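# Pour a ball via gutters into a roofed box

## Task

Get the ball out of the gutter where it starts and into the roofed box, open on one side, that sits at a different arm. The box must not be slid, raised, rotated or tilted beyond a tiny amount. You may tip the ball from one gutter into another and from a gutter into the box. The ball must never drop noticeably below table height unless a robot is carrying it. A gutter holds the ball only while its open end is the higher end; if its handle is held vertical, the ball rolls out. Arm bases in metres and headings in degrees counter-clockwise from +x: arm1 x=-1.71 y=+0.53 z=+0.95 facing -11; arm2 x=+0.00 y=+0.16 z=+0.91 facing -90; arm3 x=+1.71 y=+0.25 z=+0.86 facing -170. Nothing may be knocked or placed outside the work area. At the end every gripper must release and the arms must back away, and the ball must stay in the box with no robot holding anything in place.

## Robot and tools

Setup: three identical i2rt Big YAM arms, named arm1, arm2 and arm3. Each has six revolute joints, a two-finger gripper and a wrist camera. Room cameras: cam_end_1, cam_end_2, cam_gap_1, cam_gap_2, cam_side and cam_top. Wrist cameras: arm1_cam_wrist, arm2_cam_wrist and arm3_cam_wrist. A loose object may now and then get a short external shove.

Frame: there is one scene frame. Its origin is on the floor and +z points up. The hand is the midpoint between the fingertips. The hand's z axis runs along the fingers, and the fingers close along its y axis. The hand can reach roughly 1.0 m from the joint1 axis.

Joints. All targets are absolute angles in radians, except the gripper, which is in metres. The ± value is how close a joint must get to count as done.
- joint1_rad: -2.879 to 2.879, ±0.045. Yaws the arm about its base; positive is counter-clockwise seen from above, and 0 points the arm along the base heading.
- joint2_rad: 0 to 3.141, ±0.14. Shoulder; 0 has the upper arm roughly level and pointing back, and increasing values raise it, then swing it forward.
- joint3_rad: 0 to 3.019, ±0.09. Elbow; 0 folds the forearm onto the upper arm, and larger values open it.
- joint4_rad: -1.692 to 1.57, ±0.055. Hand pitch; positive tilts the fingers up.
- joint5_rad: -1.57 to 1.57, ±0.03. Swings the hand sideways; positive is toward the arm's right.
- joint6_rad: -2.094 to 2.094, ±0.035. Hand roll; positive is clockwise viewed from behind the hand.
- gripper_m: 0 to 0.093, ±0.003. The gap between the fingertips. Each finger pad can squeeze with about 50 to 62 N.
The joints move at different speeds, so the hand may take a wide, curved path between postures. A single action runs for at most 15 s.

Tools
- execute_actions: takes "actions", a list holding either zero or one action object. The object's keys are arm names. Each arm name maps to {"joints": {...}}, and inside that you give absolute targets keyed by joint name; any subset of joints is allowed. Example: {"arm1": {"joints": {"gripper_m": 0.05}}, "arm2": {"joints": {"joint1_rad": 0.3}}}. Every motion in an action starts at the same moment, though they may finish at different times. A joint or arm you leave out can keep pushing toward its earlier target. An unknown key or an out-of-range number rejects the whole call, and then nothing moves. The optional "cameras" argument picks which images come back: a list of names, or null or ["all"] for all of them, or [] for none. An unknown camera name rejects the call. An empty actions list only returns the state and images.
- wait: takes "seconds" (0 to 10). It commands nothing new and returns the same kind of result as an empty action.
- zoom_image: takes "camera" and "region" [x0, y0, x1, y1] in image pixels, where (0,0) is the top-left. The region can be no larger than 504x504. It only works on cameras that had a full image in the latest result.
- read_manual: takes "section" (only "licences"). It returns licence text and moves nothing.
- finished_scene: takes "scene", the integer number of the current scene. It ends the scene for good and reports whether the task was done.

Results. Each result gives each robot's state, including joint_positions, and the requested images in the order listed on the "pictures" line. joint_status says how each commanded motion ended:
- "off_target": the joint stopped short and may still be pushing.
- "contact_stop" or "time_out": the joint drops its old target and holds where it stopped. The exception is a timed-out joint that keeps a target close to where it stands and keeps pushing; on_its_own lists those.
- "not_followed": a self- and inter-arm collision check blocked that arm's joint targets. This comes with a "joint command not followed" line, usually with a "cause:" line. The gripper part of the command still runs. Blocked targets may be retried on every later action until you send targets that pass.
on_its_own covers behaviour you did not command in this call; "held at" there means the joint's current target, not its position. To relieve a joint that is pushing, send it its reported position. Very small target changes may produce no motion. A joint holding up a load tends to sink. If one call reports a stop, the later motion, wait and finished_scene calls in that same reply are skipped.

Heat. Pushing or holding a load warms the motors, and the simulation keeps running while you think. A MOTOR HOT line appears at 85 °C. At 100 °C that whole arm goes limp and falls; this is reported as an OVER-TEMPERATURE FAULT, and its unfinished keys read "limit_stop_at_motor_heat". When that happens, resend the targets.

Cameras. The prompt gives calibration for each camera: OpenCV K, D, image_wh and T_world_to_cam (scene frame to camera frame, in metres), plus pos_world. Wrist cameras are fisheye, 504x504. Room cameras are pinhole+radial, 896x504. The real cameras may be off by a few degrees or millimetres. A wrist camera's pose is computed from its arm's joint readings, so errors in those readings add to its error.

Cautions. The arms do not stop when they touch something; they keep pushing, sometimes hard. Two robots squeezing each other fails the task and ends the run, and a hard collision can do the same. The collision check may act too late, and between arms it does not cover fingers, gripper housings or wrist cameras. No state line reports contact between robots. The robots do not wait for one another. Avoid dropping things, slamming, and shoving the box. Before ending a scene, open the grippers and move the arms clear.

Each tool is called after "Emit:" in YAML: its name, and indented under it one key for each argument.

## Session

Emit:
execute_actions:
  actions: []

Scene clock: 0.00 s.
arm1.joint_positions: joint1_rad=+0.679 joint2_rad=+0.292 joint3_rad=+1.392 joint4_rad=-1.420 joint5_rad=-0.247 joint6_rad=-0.572 gripper_m=+0.095
arm1.joint_status: not commanded
arm1.hand: x=-1.6636 y=+0.6004 z=+1.5159 quat_wxyz=(-0.586, +0.467, -0.657, -0.078) (m; scene frame)
arm2.joint_positions: joint1_rad=+0.565 joint2_rad=+0.510 joint3_rad=+1.379 joint4_rad=-1.194 joint5_rad=+0.222 joint6_rad=-0.242 gripper_m=+0.094
arm2.joint_status: not commanded
arm2.hand: x=+0.0681 y=-0.0312 z=+1.4959 quat_wxyz=(-0.421, -0.365, -0.724, +0.407) (m; scene frame)
arm3.joint_positions: joint1_rad=+0.782 joint2_rad=+0.616 joint3_rad=+1.677 joint4_rad=-1.298 joint5_rad=-0.301 joint6_rad=-0.239 gripper_m=+0.095
arm3.joint_status: not commanded
arm3.hand: x=+1.6685 y=+0.0795 z=+1.5427 quat_wxyz=(-0.320, -0.586, -0.520, +0.532) (m; scene frame)
pictures: arm1_cam_wrist, arm2_cam_wrist, arm3_cam_wrist, cam_end_1, cam_end_2, cam_gap_1, cam_gap_2, cam_side, cam_top
camera_calibration (this result's frames):
arm1_cam_wrist: T_world_to_cam=[[0.703681, -0.551291, 0.448231, 0.8197], [-0.308065, -0.8052, -0.506704, 0.750851], [0.640257, 0.218474, -0.736438, 2.17175], [0, 0, 0, 1]] pos_world=[-1.73598, 0.582008, 1.61241]
arm2_cam_wrist: T_world_to_cam=[[-0.875443, -0.397514, 0.274921, -0.367999], [-0.482136, 0.678452, -0.5543, 0.888514], [0.0338216, -0.617807, -0.785602, 1.2734], [0, 0, 0, 1]] pos_world=[0.0631534, 0.037615, 1.59406]
arm3_cam_wrist: T_world_to_cam=[[-0.946639, 0.267248, 0.180148, 1.27531], [0.0879041, 0.751851, -0.653447, 0.805094], [-0.310077, -0.602742, -0.735224, 1.82031], [0, 0, 0, 1]] pos_world=[1.70092, 0.151039, 1.63467]
Images, in order (width x height): arm1_cam_wrist 504x504, arm2_cam_wrist 504x504, arm3_cam_wrist 504x504, cam_end_1 896x504, cam_end_2 896x504, cam_gap_1 896x504, cam_gap_2 896x504, cam_side 896x504, cam_top 896x504.

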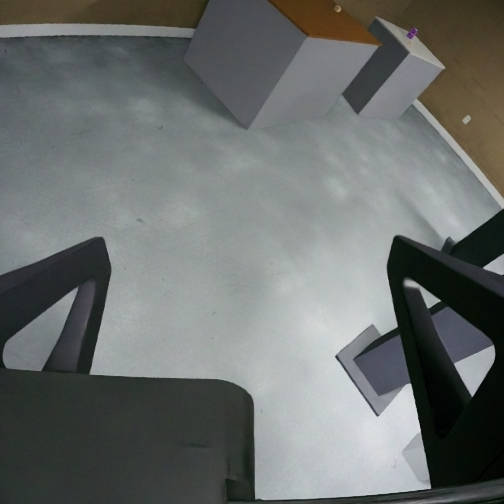

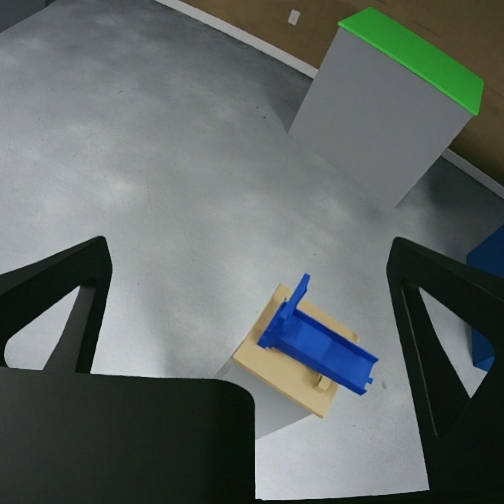

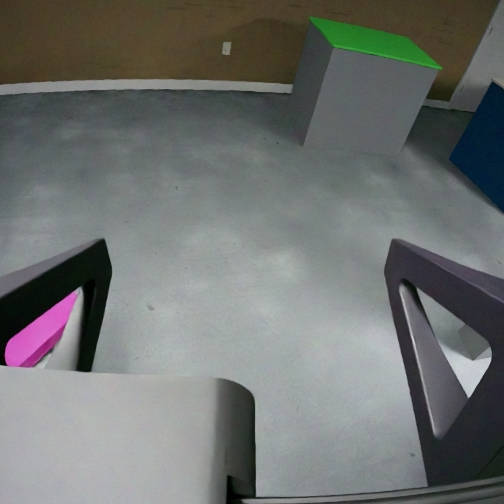

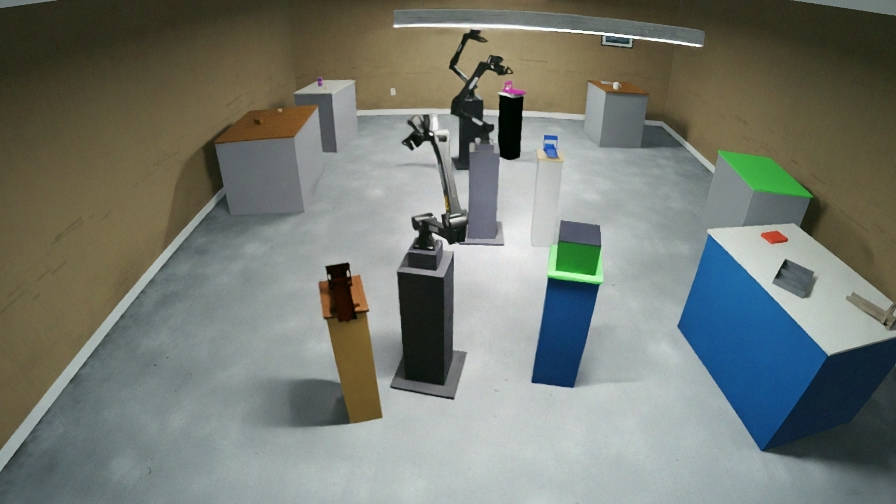

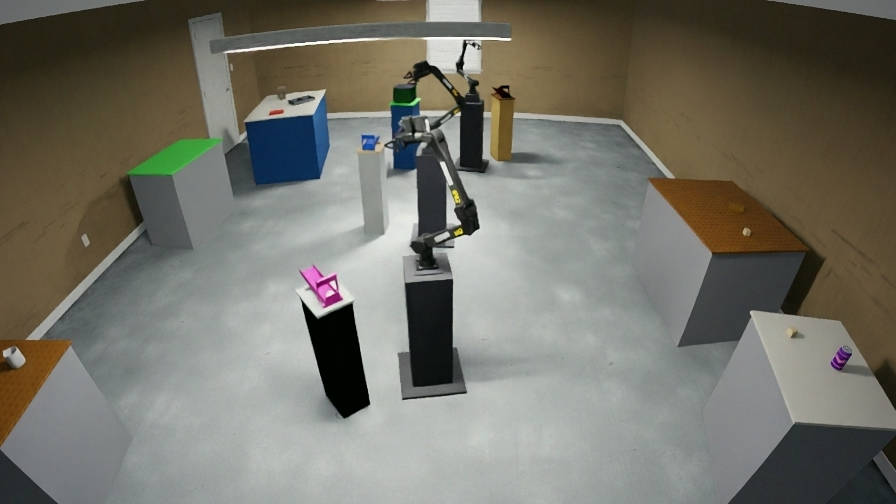

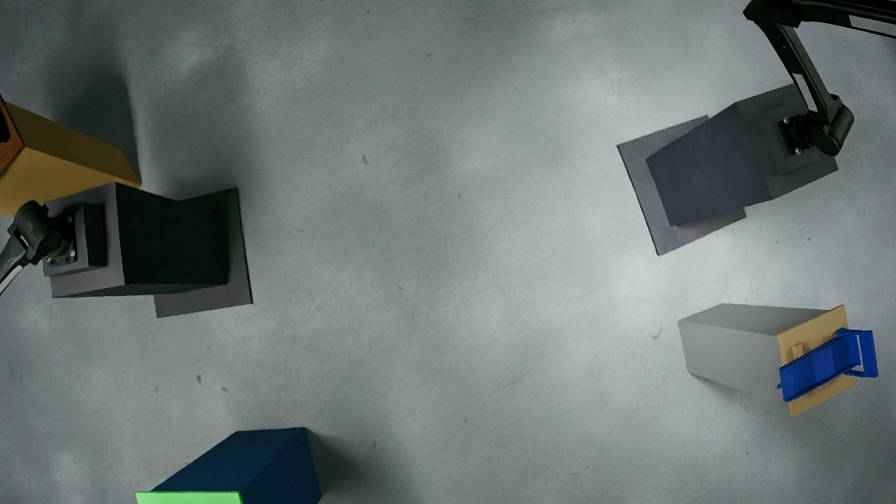

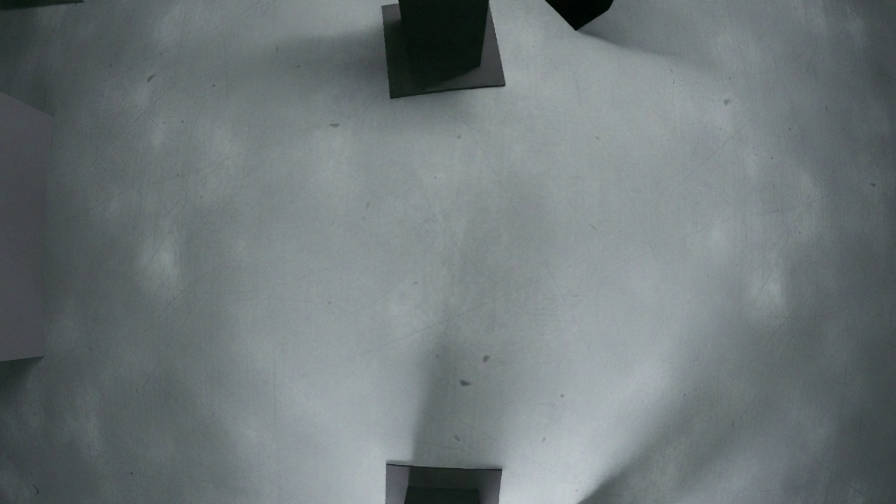

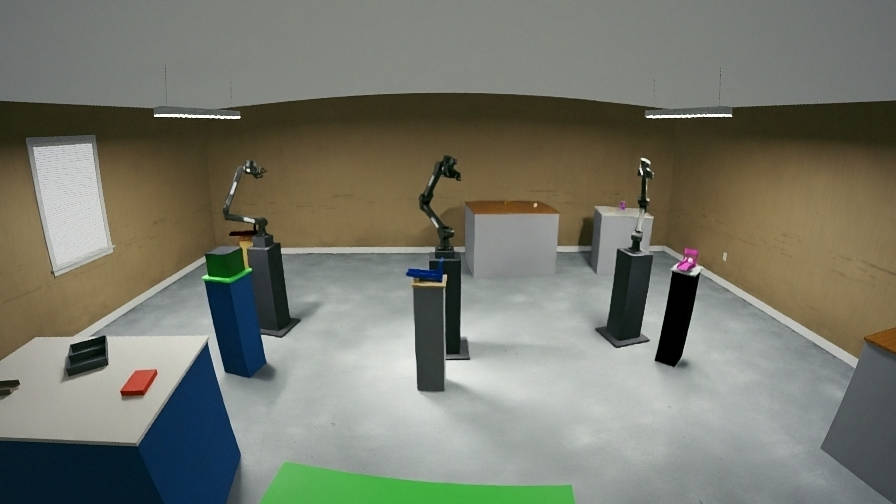

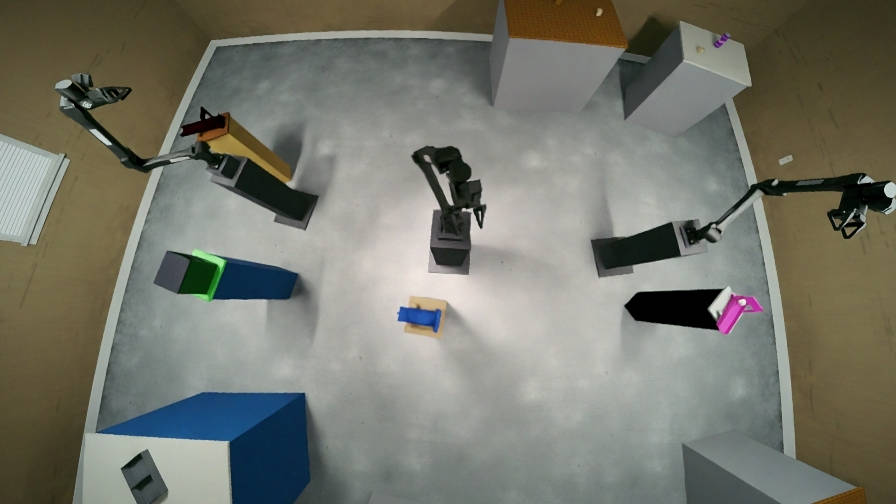

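Emit:
execute_actions:
  actions:
    - {"arm1":{"joints":{"joint1_rad":2.29,"joint2_rad":1.27,"joint3_rad":1.09,"joint4_rad":-0.83,"joint5_rad":0,"joint6_rad":0,"gripper_m":0.07}},"arm2":{"joints":{"joint1_rad":-0.065,"joint2_rad":1.41,"joint3_rad":1.34,"joint4_rad":-0.936,"joint5_rad":0,"joint6_rad":0,"gripper_m":0.07}},"arm3":{"joints":{"joint1_rad":2.05,"joint2_rad":1.555,"joint3_rad":1.63,"joint4_rad":-1.085,"joint5_rad":0,"joint6_rad":0,"gripper_m":0.07}}}
  cameras: ["arm1_cam_wrist","arm2_cam_wrist","arm3_cam_wrist"]

Scene clock: 4.53 s.
arm1.joint_positions: joint1_rad=+2.291 joint2_rad=+1.277 joint3_rad=+1.086 joint4_rad=-0.843 joint5_rad=+0.001 joint6_rad=-0.008 gripper_m=+0.070
arm1.joint_status: all done
arm1.hand: x=-1.9567 y=+0.9412 z=+1.1783 quat_wxyz=(-0.137, +0.838, -0.474, -0.231) (m; scene frame)
arm2.joint_positions: joint1_rad=-0.067 joint2_rad=+1.420 joint3_rad=+1.330 joint4_rad=-0.944 joint5_rad=+0.000 joint6_rad=-0.012 gripper_m=+0.070
arm2.joint_status: all done
arm2.hand: x=-0.0395 y=-0.3760 z=+1.1715 quat_wxyz=(-0.180, -0.702, -0.663, +0.188) (m; scene frame)
arm3.joint_positions: joint1_rad=+2.055 joint2_rad=+1.571 joint3_rad=+1.590 joint4_rad=-1.087 joint5_rad=-0.001 joint6_rad=-0.010 gripper_m=+0.070
arm3.joint_status: all done
arm3.hand: x=+2.0825 y=-0.2136 z=+1.1531 quat_wxyz=(-0.215, -0.420, -0.875, +0.109) (m; scene frame)
pictures: arm1_cam_wrist, arm2_cam_wrist, arm3_cam_wrist
camera_calibration (this result's frames):
arm1_cam_wrist: T_world_to_cam=[[0.858115, 0.513305, 0.0125022, 1.17871], [0.510673, -0.855741, 0.0831889, 1.71838], [0.0534, -0.0650011, -0.996455, 1.46119], [0, 0, 0, 1]] pos_world=[-1.96703, 0.960433, 1.29833]
arm2_cam_wrist: T_world_to_cam=[[-0.997765, 0.0666126, -0.00532319, -0.0120089], [0.0657912, 0.993166, 0.0964002, 0.268382], [0.0117083, 0.0958345, -0.995328, 1.32233], [0, 0, 0, 1]] pos_world=[-0.0451215, -0.392474, 1.29022]
arm3_cam_wrist: T_world_to_cam=[[-0.786604, -0.617091, 0.02127, 1.47677], [-0.610332, 0.782284, 0.124609, 1.29791], [-0.0935345, 0.0850366, -0.991978, 1.4776], [0, 0, 0, 1]] pos_world=[2.092, -0.229682, 1.27261]
Images, in order (width x height): arm1_cam_wrist 504x504, arm2_cam_wrist 504x504, arm3_cam_wrist 504x504.

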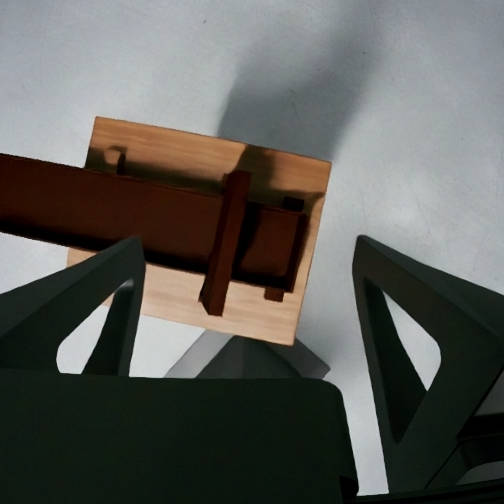

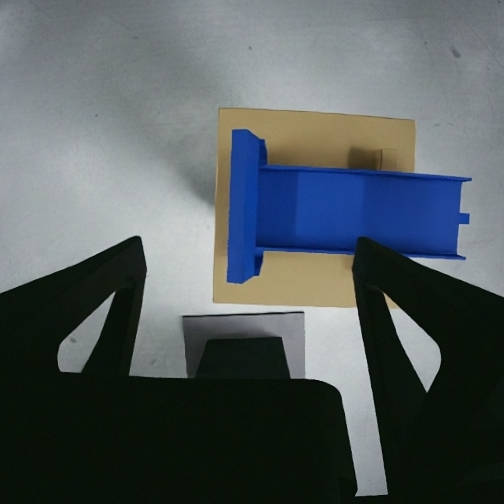

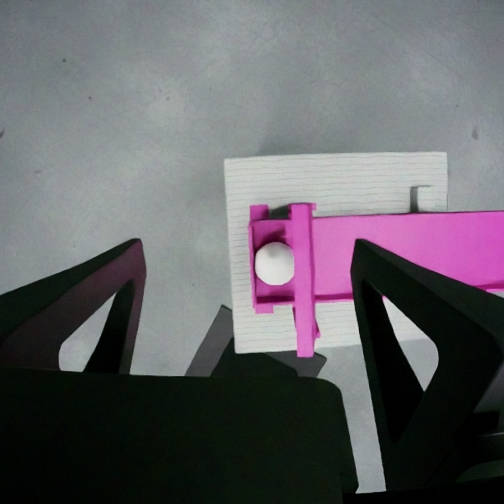

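Emit:
execute_actions:
  actions:
    - {"arm1":{"joints":{"joint1_rad":2.256,"joint2_rad":1.62,"joint3_rad":1.19,"joint4_rad":-0.884,"joint5_rad":-0.2,"joint6_rad":0.165}},"arm2":{"joints":{"joint1_rad":-0.006,"joint2_rad":1.78,"joint3_rad":1.55,"joint4_rad":-1.152,"joint5_rad":0.2,"joint6_rad":0.09}},"arm3":{"joints":{"joint1_rad":2.017,"joint2_rad":1.70,"joint3_rad":1.52,"joint4_rad":-1.209,"joint5_rad":0.2,"joint6_rad":-0.08}}}
  cameras: ["arm1_cam_wrist","arm2_cam_wrist","arm3_cam_wrist"]

Scene clock: 8.57 s.
arm1.joint_positions: joint1_rad=+2.262 joint2_rad=+1.632 joint3_rad=+1.155 joint4_rad=-0.878 joint5_rad=-0.196 joint6_rad=+0.157 gripper_m=+0.070
arm1.joint_status: all done
arm1.hand: x=-1.9862 y=+0.9558 z=+1.0416 quat_wxyz=(+0.037, +0.815, -0.560, -0.141) (m; scene frame)
arm2.joint_positions: joint1_rad=-0.008 joint2_rad=+1.801 joint3_rad=+1.498 joint4_rad=-1.146 joint5_rad=+0.198 joint6_rad=+0.078 gripper_m=+0.070
arm2.joint_status: all done
arm2.hand: x=-0.0403 y=-0.4056 z=+1.0308 quat_wxyz=(+0.023, -0.737, -0.668, +0.106) (m; scene frame)
arm3.joint_positions: joint1_rad=+2.016 joint2_rad=+1.723 joint3_rad=+1.492 joint4_rad=-1.205 joint5_rad=+0.197 joint6_rad=-0.070 gripper_m=+0.070
arm3.joint_status: all done
arm3.hand: x=+2.0120 y=-0.2138 z=+1.0196 quat_wxyz=(-0.003, -0.426, -0.897, +0.117) (m; scene frame)
pictures: arm1_cam_wrist, arm2_cam_wrist, arm3_cam_wrist
camera_calibration (this result's frames):
arm1_cam_wrist: T_world_to_cam=[[0.902677, 0.372182, -0.215996, 1.65971], [0.429759, -0.805297, 0.408417, 1.20966], [-0.0219355, -0.461495, -0.886872, 1.44276], [0, 0, 0, 1]] pos_world=[-1.9864, 1.02224, 1.14399]
arm2_cam_wrist: T_world_to_cam=[[-0.977062, 0.116824, 0.17805, -0.17939], [0.188266, 0.864621, 0.465818, -0.116575], [-0.0995276, 0.488654, -0.866782, 1.20741], [0, 0, 0, 1]] pos_world=[-0.0331576, -0.468258, 1.13281]
arm3_cam_wrist: T_world_to_cam=[[-0.764835, -0.604939, 0.221531, 1.17864], [-0.459057, 0.753024, 0.471405, 0.607482], [-0.451989, 0.258852, -0.85364, 1.95585], [0, 0, 0, 1]] pos_world=[2.06435, -0.250718, 1.12211]
Images, in order (width x height): arm1_cam_wrist 504x504, arm2_cam_wrist 504x504, arm3_cam_wrist 504x504.

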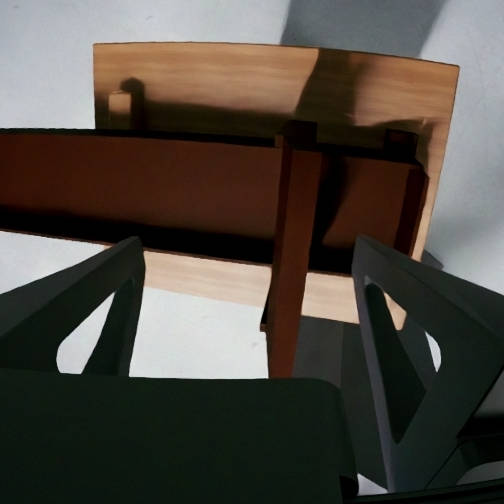

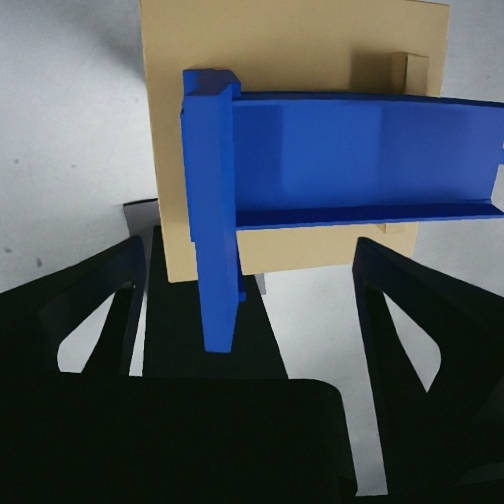

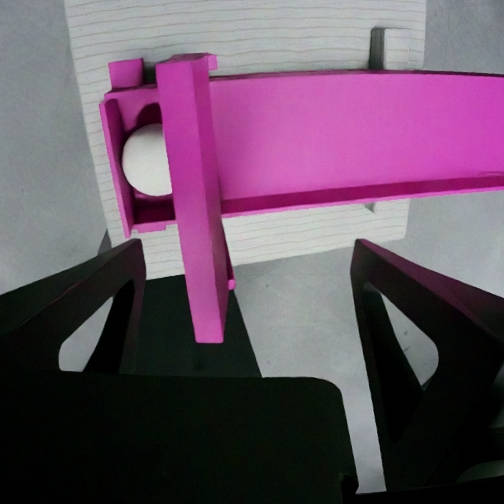

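Emit:
execute_actions:
  actions:
    - {"arm1":{"joints":{"joint1_rad":2.242,"joint2_rad":1.775,"joint3_rad":1.15,"joint4_rad":-0.89}},"arm2":{"joints":{"joint1_rad":0.005,"joint2_rad":1.91}},"arm3":{"joints":{"joint1_rad":2.04,"joint2_rad":1.82,"joint4_rad":-1.17}}}
  cameras: ["arm1_cam_wrist","arm2_cam_wrist","arm3_cam_wrist"]

Scene clock: 10.90 s.
arm1.joint_positions: joint1_rad=+2.251 joint2_rad=+1.789 joint3_rad=+1.143 joint4_rad=-0.885 joint5_rad=-0.197 joint6_rad=+0.157 gripper_m=+0.070
arm1.joint_status: all done
arm1.hand: x=-1.9725 y=+0.9421 z=+0.9623 quat_wxyz=(+0.076, +0.812, -0.575, -0.063) (m; scene frame)
arm2.joint_positions: joint1_rad=-0.008 joint2_rad=+1.916 joint3_rad=+1.498 joint4_rad=-1.146 joint5_rad=+0.198 joint6_rad=+0.079 gripper_m=+0.070
arm2.joint_status: all done
arm2.hand: x=-0.0393 y=-0.4014 z=+0.9683 quat_wxyz=(+0.064, -0.734, -0.673, +0.067) (m; scene frame)
arm3.joint_positions: joint1_rad=+2.036 joint2_rad=+1.834 joint3_rad=+1.492 joint4_rad=-1.179 joint5_rad=+0.198 joint6_rad=-0.070 gripper_m=+0.070
arm3.joint_status: all done
arm3.hand: x=+2.0246 y=-0.2131 z=+0.9606 quat_wxyz=(+0.034, -0.414, -0.904, +0.097) (m; scene frame)
pictures: arm1_cam_wrist, arm2_cam_wrist, arm3_cam_wrist
camera_calibration (this result's frames):
arm1_cam_wrist: T_world_to_cam=[[0.923977, 0.329518, -0.194124, 1.69647], [0.380046, -0.7343, 0.562467, 0.911946], [0.042798, -0.593482, -0.803708, 1.53836], [0, 0, 0, 1]] pos_world=[-1.97992, 1.02361, 1.05278]
arm2_cam_wrist: T_world_to_cam=[[-0.977369, 0.0945317, 0.189244, -0.187637], [0.186707, 0.806053, 0.561622, -0.207652], [-0.0994497, 0.584245, -0.805461, 1.13036], [0, 0, 0, 1]] pos_world=[-0.0322074, -0.475289, 1.06259]
arm3_cam_wrist: T_world_to_cam=[[-0.741448, -0.634755, 0.217582, 1.15182], [-0.447508, 0.709383, 0.54453, 0.537569], [-0.499992, 0.306371, -0.810028, 1.97644], [0, 0, 0, 1]] pos_world=[2.08279, -0.255744, 1.05764]
Images, in order (width x height): arm1_cam_wrist 504x504, arm2_cam_wrist 504x504, arm3_cam_wrist 504x504.

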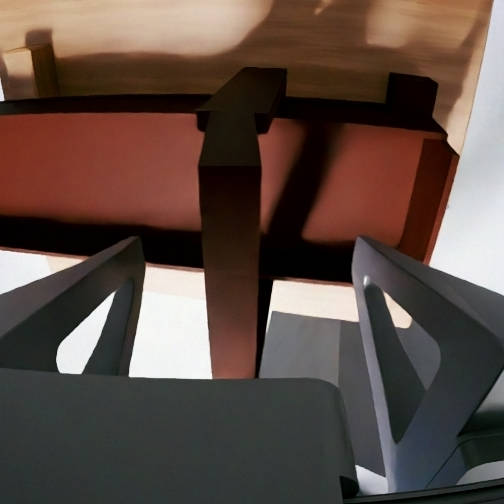

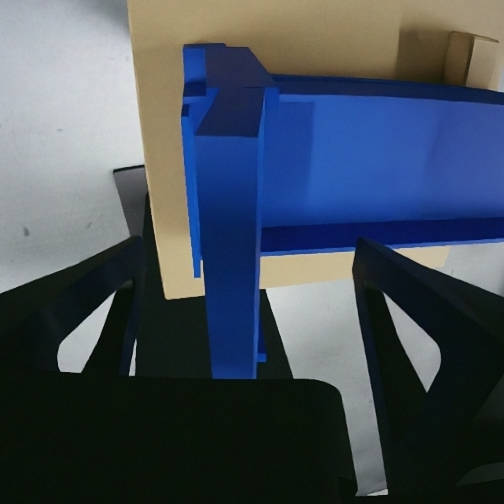

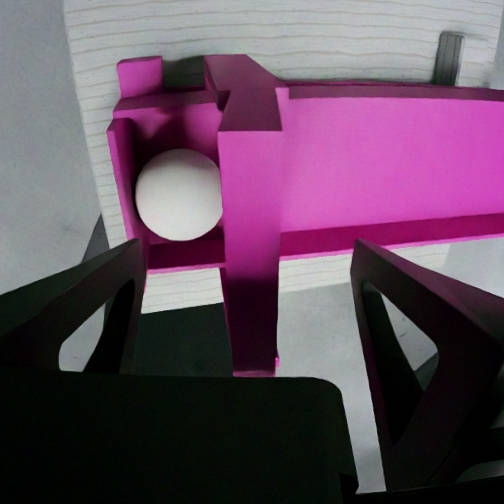

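Emit:
execute_actions:
  actions:
    - {"arm1":{"joints":{"gripper_m":0,"joint1_rad":2.265}},"arm2":{"joints":{"gripper_m":0,"joint1_rad":0.01}},"arm3":{"joints":{"gripper_m":0}}}
  cameras: []

Emit:
execute_actions:
  actions:
    - {"arm1":{"joints":{"joint2_rad":1.5}},"arm2":{"joints":{"joint2_rad":1.65}},"arm3":{"joints":{"joint2_rad":1.55,"joint5_rad":0.4}}}
  cameras: ["arm1_cam_wrist","arm2_cam_wrist","arm3_cam_wrist"]

Scene clock: 12.53 s.
arm1.joint_positions: joint1_rad=+2.255 joint2_rad=+1.786 joint3_rad=+1.143 joint4_rad=-0.884 joint5_rad=-0.204 joint6_rad=+0.164 gripper_m=+0.012
arm1.joint_status: gripper_m off_target (ended at +0.012, target +0.000); the others done
arm1.hand: x=-1.9757 y=+0.9409 z=+0.9641 quat_wxyz=(+0.079, +0.811, -0.576, -0.067) (m; scene frame)
arm2.joint_positions: joint1_rad=+0.002 joint2_rad=+1.915 joint3_rad=+1.500 joint4_rad=-1.149 joint5_rad=+0.210 joint6_rad=+0.082 gripper_m=+0.012
arm2.joint_status: gripper_m off_target (ended at +0.012, target +0.000); the others done
arm2.hand: x=-0.0362 y=-0.4019 z=+0.9701 quat_wxyz=(+0.068, -0.731, -0.675, +0.072) (m; scene frame)
arm3.joint_positions: joint1_rad=+2.037 joint2_rad=+1.834 joint3_rad=+1.492 joint4_rad=-1.178 joint5_rad=+0.204 joint6_rad=-0.074 gripper_m=+0.011
arm3.joint_status: gripper_m off_target (ended at +0.011, target +0.000)
arm3.hand: x=+2.0240 y=-0.2138 z=+0.9609 quat_wxyz=(+0.035, -0.412, -0.905, +0.100) (m; scene frame)
pictures: none
No camera images: the call's "cameras" was empty. Leave "cameras" out to get every camera's image.

Scene clock: 13.87 s.
arm1.joint_positions: joint1_rad=+2.255 joint2_rad=+1.508 joint3_rad=+1.132 joint4_rad=-0.888 joint5_rad=-0.197 joint6_rad=+0.164 gripper_m=+0.012
arm1.joint_status: all done
arm1.hand: x=-1.9792 y=+0.9485 z=+1.0908 quat_wxyz=(+0.017, +0.809, -0.558, -0.182) (m; scene frame)
arm2.joint_positions: joint1_rad=+0.002 joint2_rad=+1.645 joint3_rad=+1.500 joint4_rad=-1.150 joint5_rad=+0.197 joint6_rad=+0.082 gripper_m=+0.011
arm2.joint_status: all done
arm2.hand: x=-0.0354 y=-0.3999 z=+1.1165 quat_wxyz=(-0.035, -0.735, -0.659, +0.157) (m; scene frame)
arm3.joint_positions: joint1_rad=+2.038 joint2_rad=+1.562 joint3_rad=+1.485 joint4_rad=-1.178 joint5_rad=+0.395 joint6_rad=-0.074 gripper_m=+0.011
arm3.joint_status: all done
arm3.hand: x=+1.9906 y=-0.2189 z=+1.1127 quat_wxyz=(-0.035, -0.426, -0.871, +0.243) (m; scene frame)
pictures: arm1_cam_wrist, arm2_cam_wrist, arm3_cam_wrist
camera_calibration (this result's frames):
arm1_cam_wrist: T_world_to_cam=[[0.897288, 0.377957, -0.228086, 1.66378], [0.43609, -0.839156, 0.325028, 1.31628], [-0.0685531, -0.391109, -0.917788, 1.35788], [0, 0, 0, 1]] pos_world=[-1.97382, 1.00681, 1.19791]
arm2_cam_wrist: T_world_to_cam=[[-0.977902, 0.138167, 0.156898, -0.158454], [0.183486, 0.92691, 0.327368, 0.0170393], [-0.100199, 0.348922, -0.93178, 1.29609], [0, 0, 0, 1]] pos_world=[-0.0282111, -0.446136, 1.22695]
arm3_cam_wrist: T_world_to_cam=[[-0.758115, -0.511085, 0.405036, 0.941504], [-0.428031, 0.858572, 0.282213, 0.729401], [-0.491987, 0.0405821, -0.869656, 2.07669], [0, 0, 0, 1]] pos_world=[2.04768, -0.229331, 1.21882]
Images, in order (width x height): arm1_cam_wrist 504x504, arm2_cam_wrist 504x504, arm3_cam_wrist 504x504.

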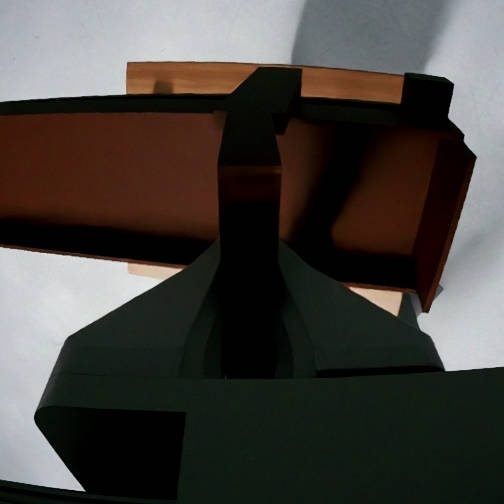

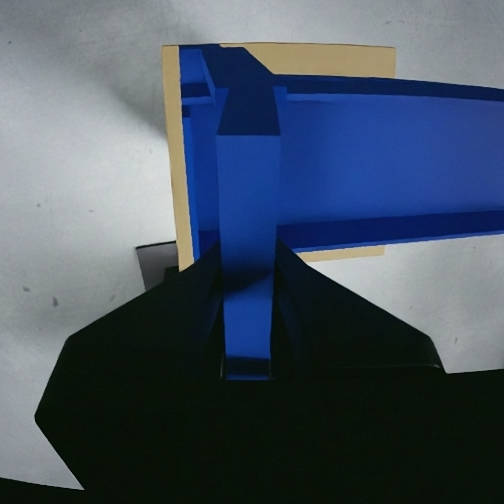

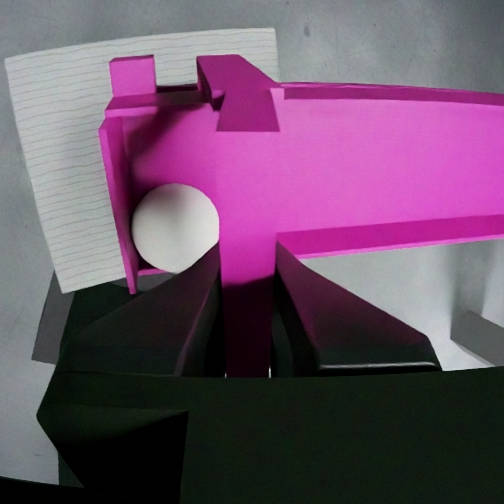

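Emit:
execute_actions:
  actions:
    - {"arm1":{"joints":{"joint1_rad":-0.03,"joint3_rad":1.55,"joint4_rad":-0.77,"joint5_rad":0,"joint6_rad":1.57}},"arm2":{"joints":{"joint1_rad":1.62,"joint2_rad":1.72,"joint3_rad":1.63,"joint4_rad":-0.86,"joint5_rad":0,"joint6_rad":-1.57}},"arm3":{"joints":{"joint1_rad":-0.124,"joint4_rad":-0.95,"joint6_rad":-1.57}}}
  cameras: ["arm3_cam_wrist"]

Emit:
execute_actions:
  actions:
    - {"arm2":{"joints":{"joint2_rad":1.92}},"arm3":{"joints":{"joint2_rad":1.75,"joint3_rad":2.07,"joint4_rad":-1.2,"joint5_rad":0}}}
  cameras: ["cam_gap_2","cam_side"]

Scene clock: 18.97 s.
arm1.joint_positions: joint1_rad=-0.039 joint2_rad=+1.532 joint3_rad=+1.508 joint4_rad=-0.776 joint5_rad=+0.004 joint6_rad=+1.560 gripper_m=+0.012
arm1.joint_status: all done
arm1.hand: x=-1.1033 y=+0.3845 z=+1.2711 quat_wxyz=(-0.294, -0.724, -0.579, -0.233) (m; scene frame)
arm2.joint_positions: joint1_rad=+1.627 joint2_rad=+1.734 joint3_rad=+1.556 joint4_rad=-0.867 joint5_rad=-0.001 joint6_rad=-1.558 gripper_m=+0.011
arm2.joint_status: all done
arm2.hand: x=+0.6462 y=+0.1981 z=+1.1281 quat_wxyz=(-0.197, +0.696, -0.667, +0.178) (m; scene frame)
arm3.joint_positions: joint1_rad=-0.131 joint2_rad=+1.574 joint3_rad=+1.485 joint4_rad=-0.960 joint5_rad=+0.398 joint6_rad=-1.561 gripper_m=+0.011
arm3.joint_status: all done
arm3.hand: x=+1.1286 y=+0.2896 z=+1.1433 quat_wxyz=(+0.320, -0.691, -0.645, +0.055) (m; scene frame)
pictures: arm3_cam_wrist
camera_calibration (this result's frames):
arm3_cam_wrist: T_world_to_cam=[[-0.849605, -0.0414866, 0.525785, 0.364753], [0.421564, 0.545659, 0.724251, -1.45837], [-0.316946, 0.83698, -0.446105, 0.746131], [0, 0, 0, 1]] pos_world=[1.16118, 0.186409, 1.1973]
Images, in order (width x height): arm3_cam_wrist 504x504.

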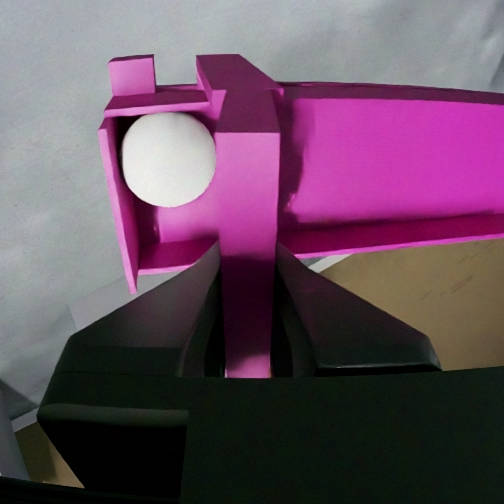

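Scene clock: 20.40 s.
arm1.joint_positions: joint1_rad=-0.039 joint2_rad=+1.532 joint3_rad=+1.508 joint4_rad=-0.776 joint5_rad=+0.004 joint6_rad=+1.560 gripper_m=+0.012
arm1.joint_status: not commanded
arm1.hand: x=-1.1033 y=+0.3845 z=+1.2711 quat_wxyz=(-0.294, -0.724, -0.579, -0.233) (m; scene frame)
arm2.joint_positions: joint1_rad=+1.626 joint2_rad=+1.961 joint3_rad=+1.568 joint4_rad=-0.867 joint5_rad=+0.001 joint6_rad=-1.559 gripper_m=+0.011
arm2.joint_status: all done
arm2.hand: x=+0.6547 y=+0.1985 z=+0.9896 quat_wxyz=(-0.120, +0.712, -0.683, +0.107) (m; scene frame)
arm3.joint_positions: joint1_rad=-0.128 joint2_rad=+1.763 joint3_rad=+2.014 joint4_rad=-1.204 joint5_rad=+0.002 joint6_rad=-1.563 gripper_m=+0.011
arm3.joint_status: all done
arm3.hand: x=+1.0479 y=+0.2167 z=+1.2541 quat_wxyz=(+0.217, -0.656, -0.687, +0.222) (m; scene frame)
pictures: cam_gap_2, cam_side
Images, in order (width x height): cam_gap_2 896x504, cam_side 896x504.

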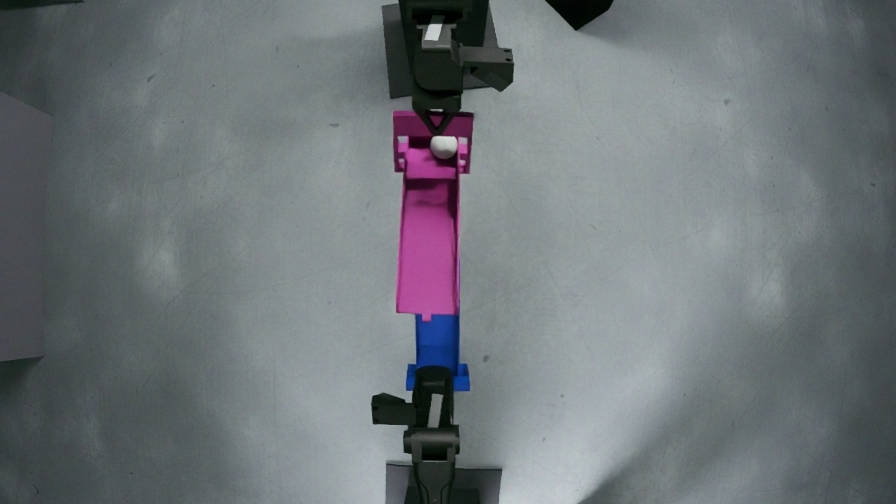

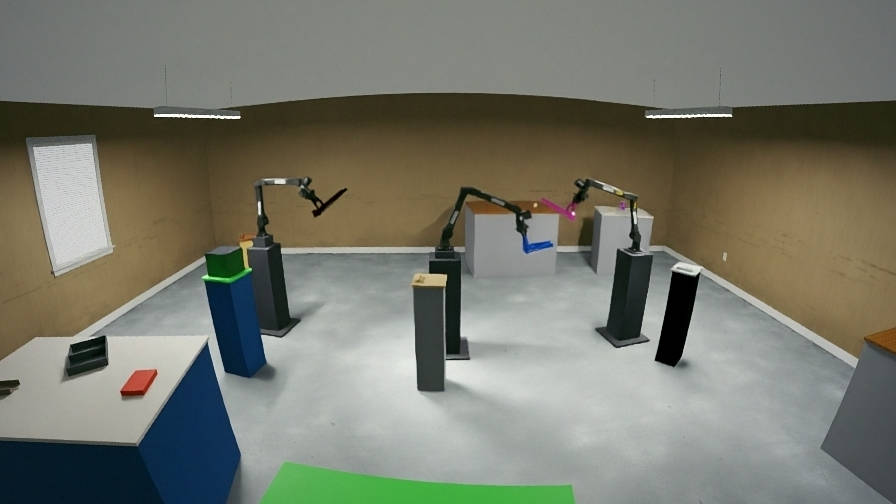

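Emit:
execute_actions:
  actions:
    - {"arm3":{"joints":{"joint1_rad":-0.11,"joint2_rad":1.985,"joint4_rad":-1.28}}}
  cameras: ["cam_gap_2","cam_side"]

Emit:
zoom_image:
  camera: "cam_side"
  region: [490,190,610,270]

Scene clock: 23.47 s.
arm1.joint_positions: joint1_rad=-0.039 joint2_rad=+1.532 joint3_rad=+1.508 joint4_rad=-0.776 joint5_rad=+0.004 joint6_rad=+1.560 gripper_m=+0.012
arm1.joint_status: not commanded
arm1.hand: x=-1.1033 y=+0.3845 z=+1.2711 quat_wxyz=(-0.294, -0.724, -0.579, -0.233) (m; scene frame)
arm2.joint_positions: joint1_rad=+1.626 joint2_rad=+1.961 joint3_rad=+1.568 joint4_rad=-0.867 joint5_rad=+0.001 joint6_rad=-1.559 gripper_m=+0.011
arm2.joint_status: not commanded
arm2.hand: x=+0.6547 y=+0.1985 z=+0.9896 quat_wxyz=(-0.120, +0.712, -0.683, +0.107) (m; scene frame)
arm3.joint_positions: joint1_rad=-0.115 joint2_rad=+2.026 joint3_rad=+2.020 joint4_rad=-1.282 joint5_rad=+0.002 joint6_rad=-1.563 gripper_m=+0.011
arm3.joint_status: all done
arm3.hand: x=+1.0193 y=+0.2075 z=+1.0730 quat_wxyz=(+0.105, -0.679, -0.719, +0.104) (m; scene frame)
pictures: cam_gap_2, cam_side
Images, in order (width x height): cam_gap_2 896x504, cam_side 896x504.

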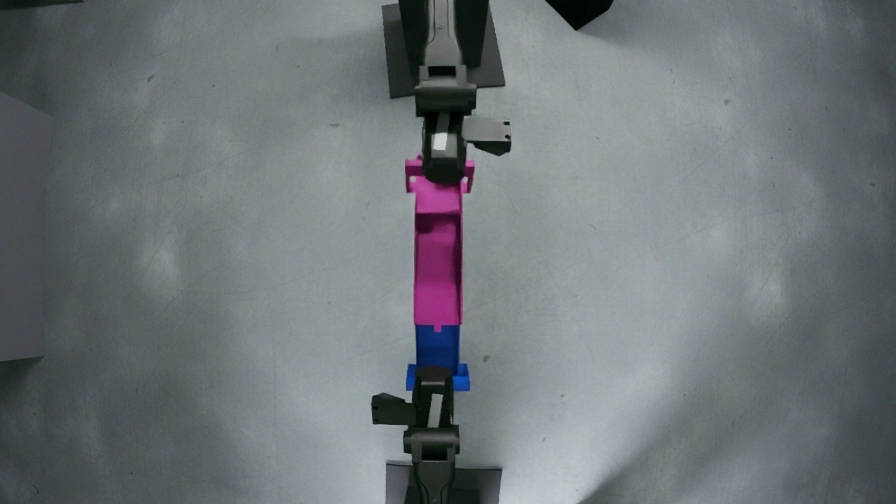

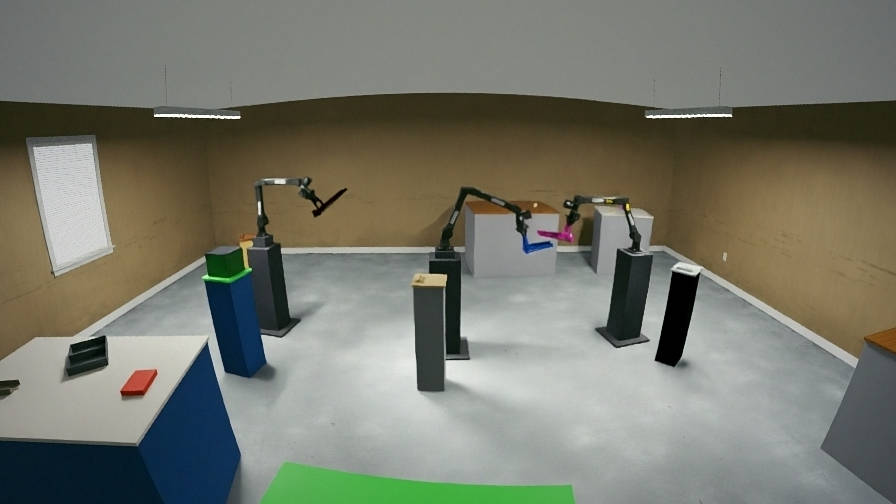

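Region (490, 190, 610, 270) of cam_side's 896x504 image, scaled by 4.200, with more detail than that image has.

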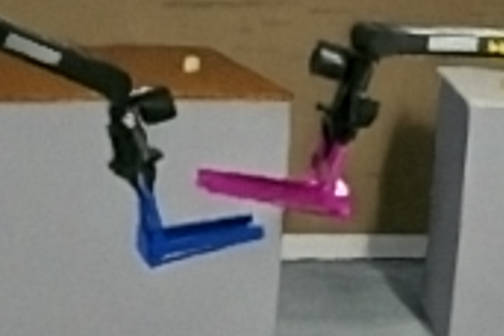

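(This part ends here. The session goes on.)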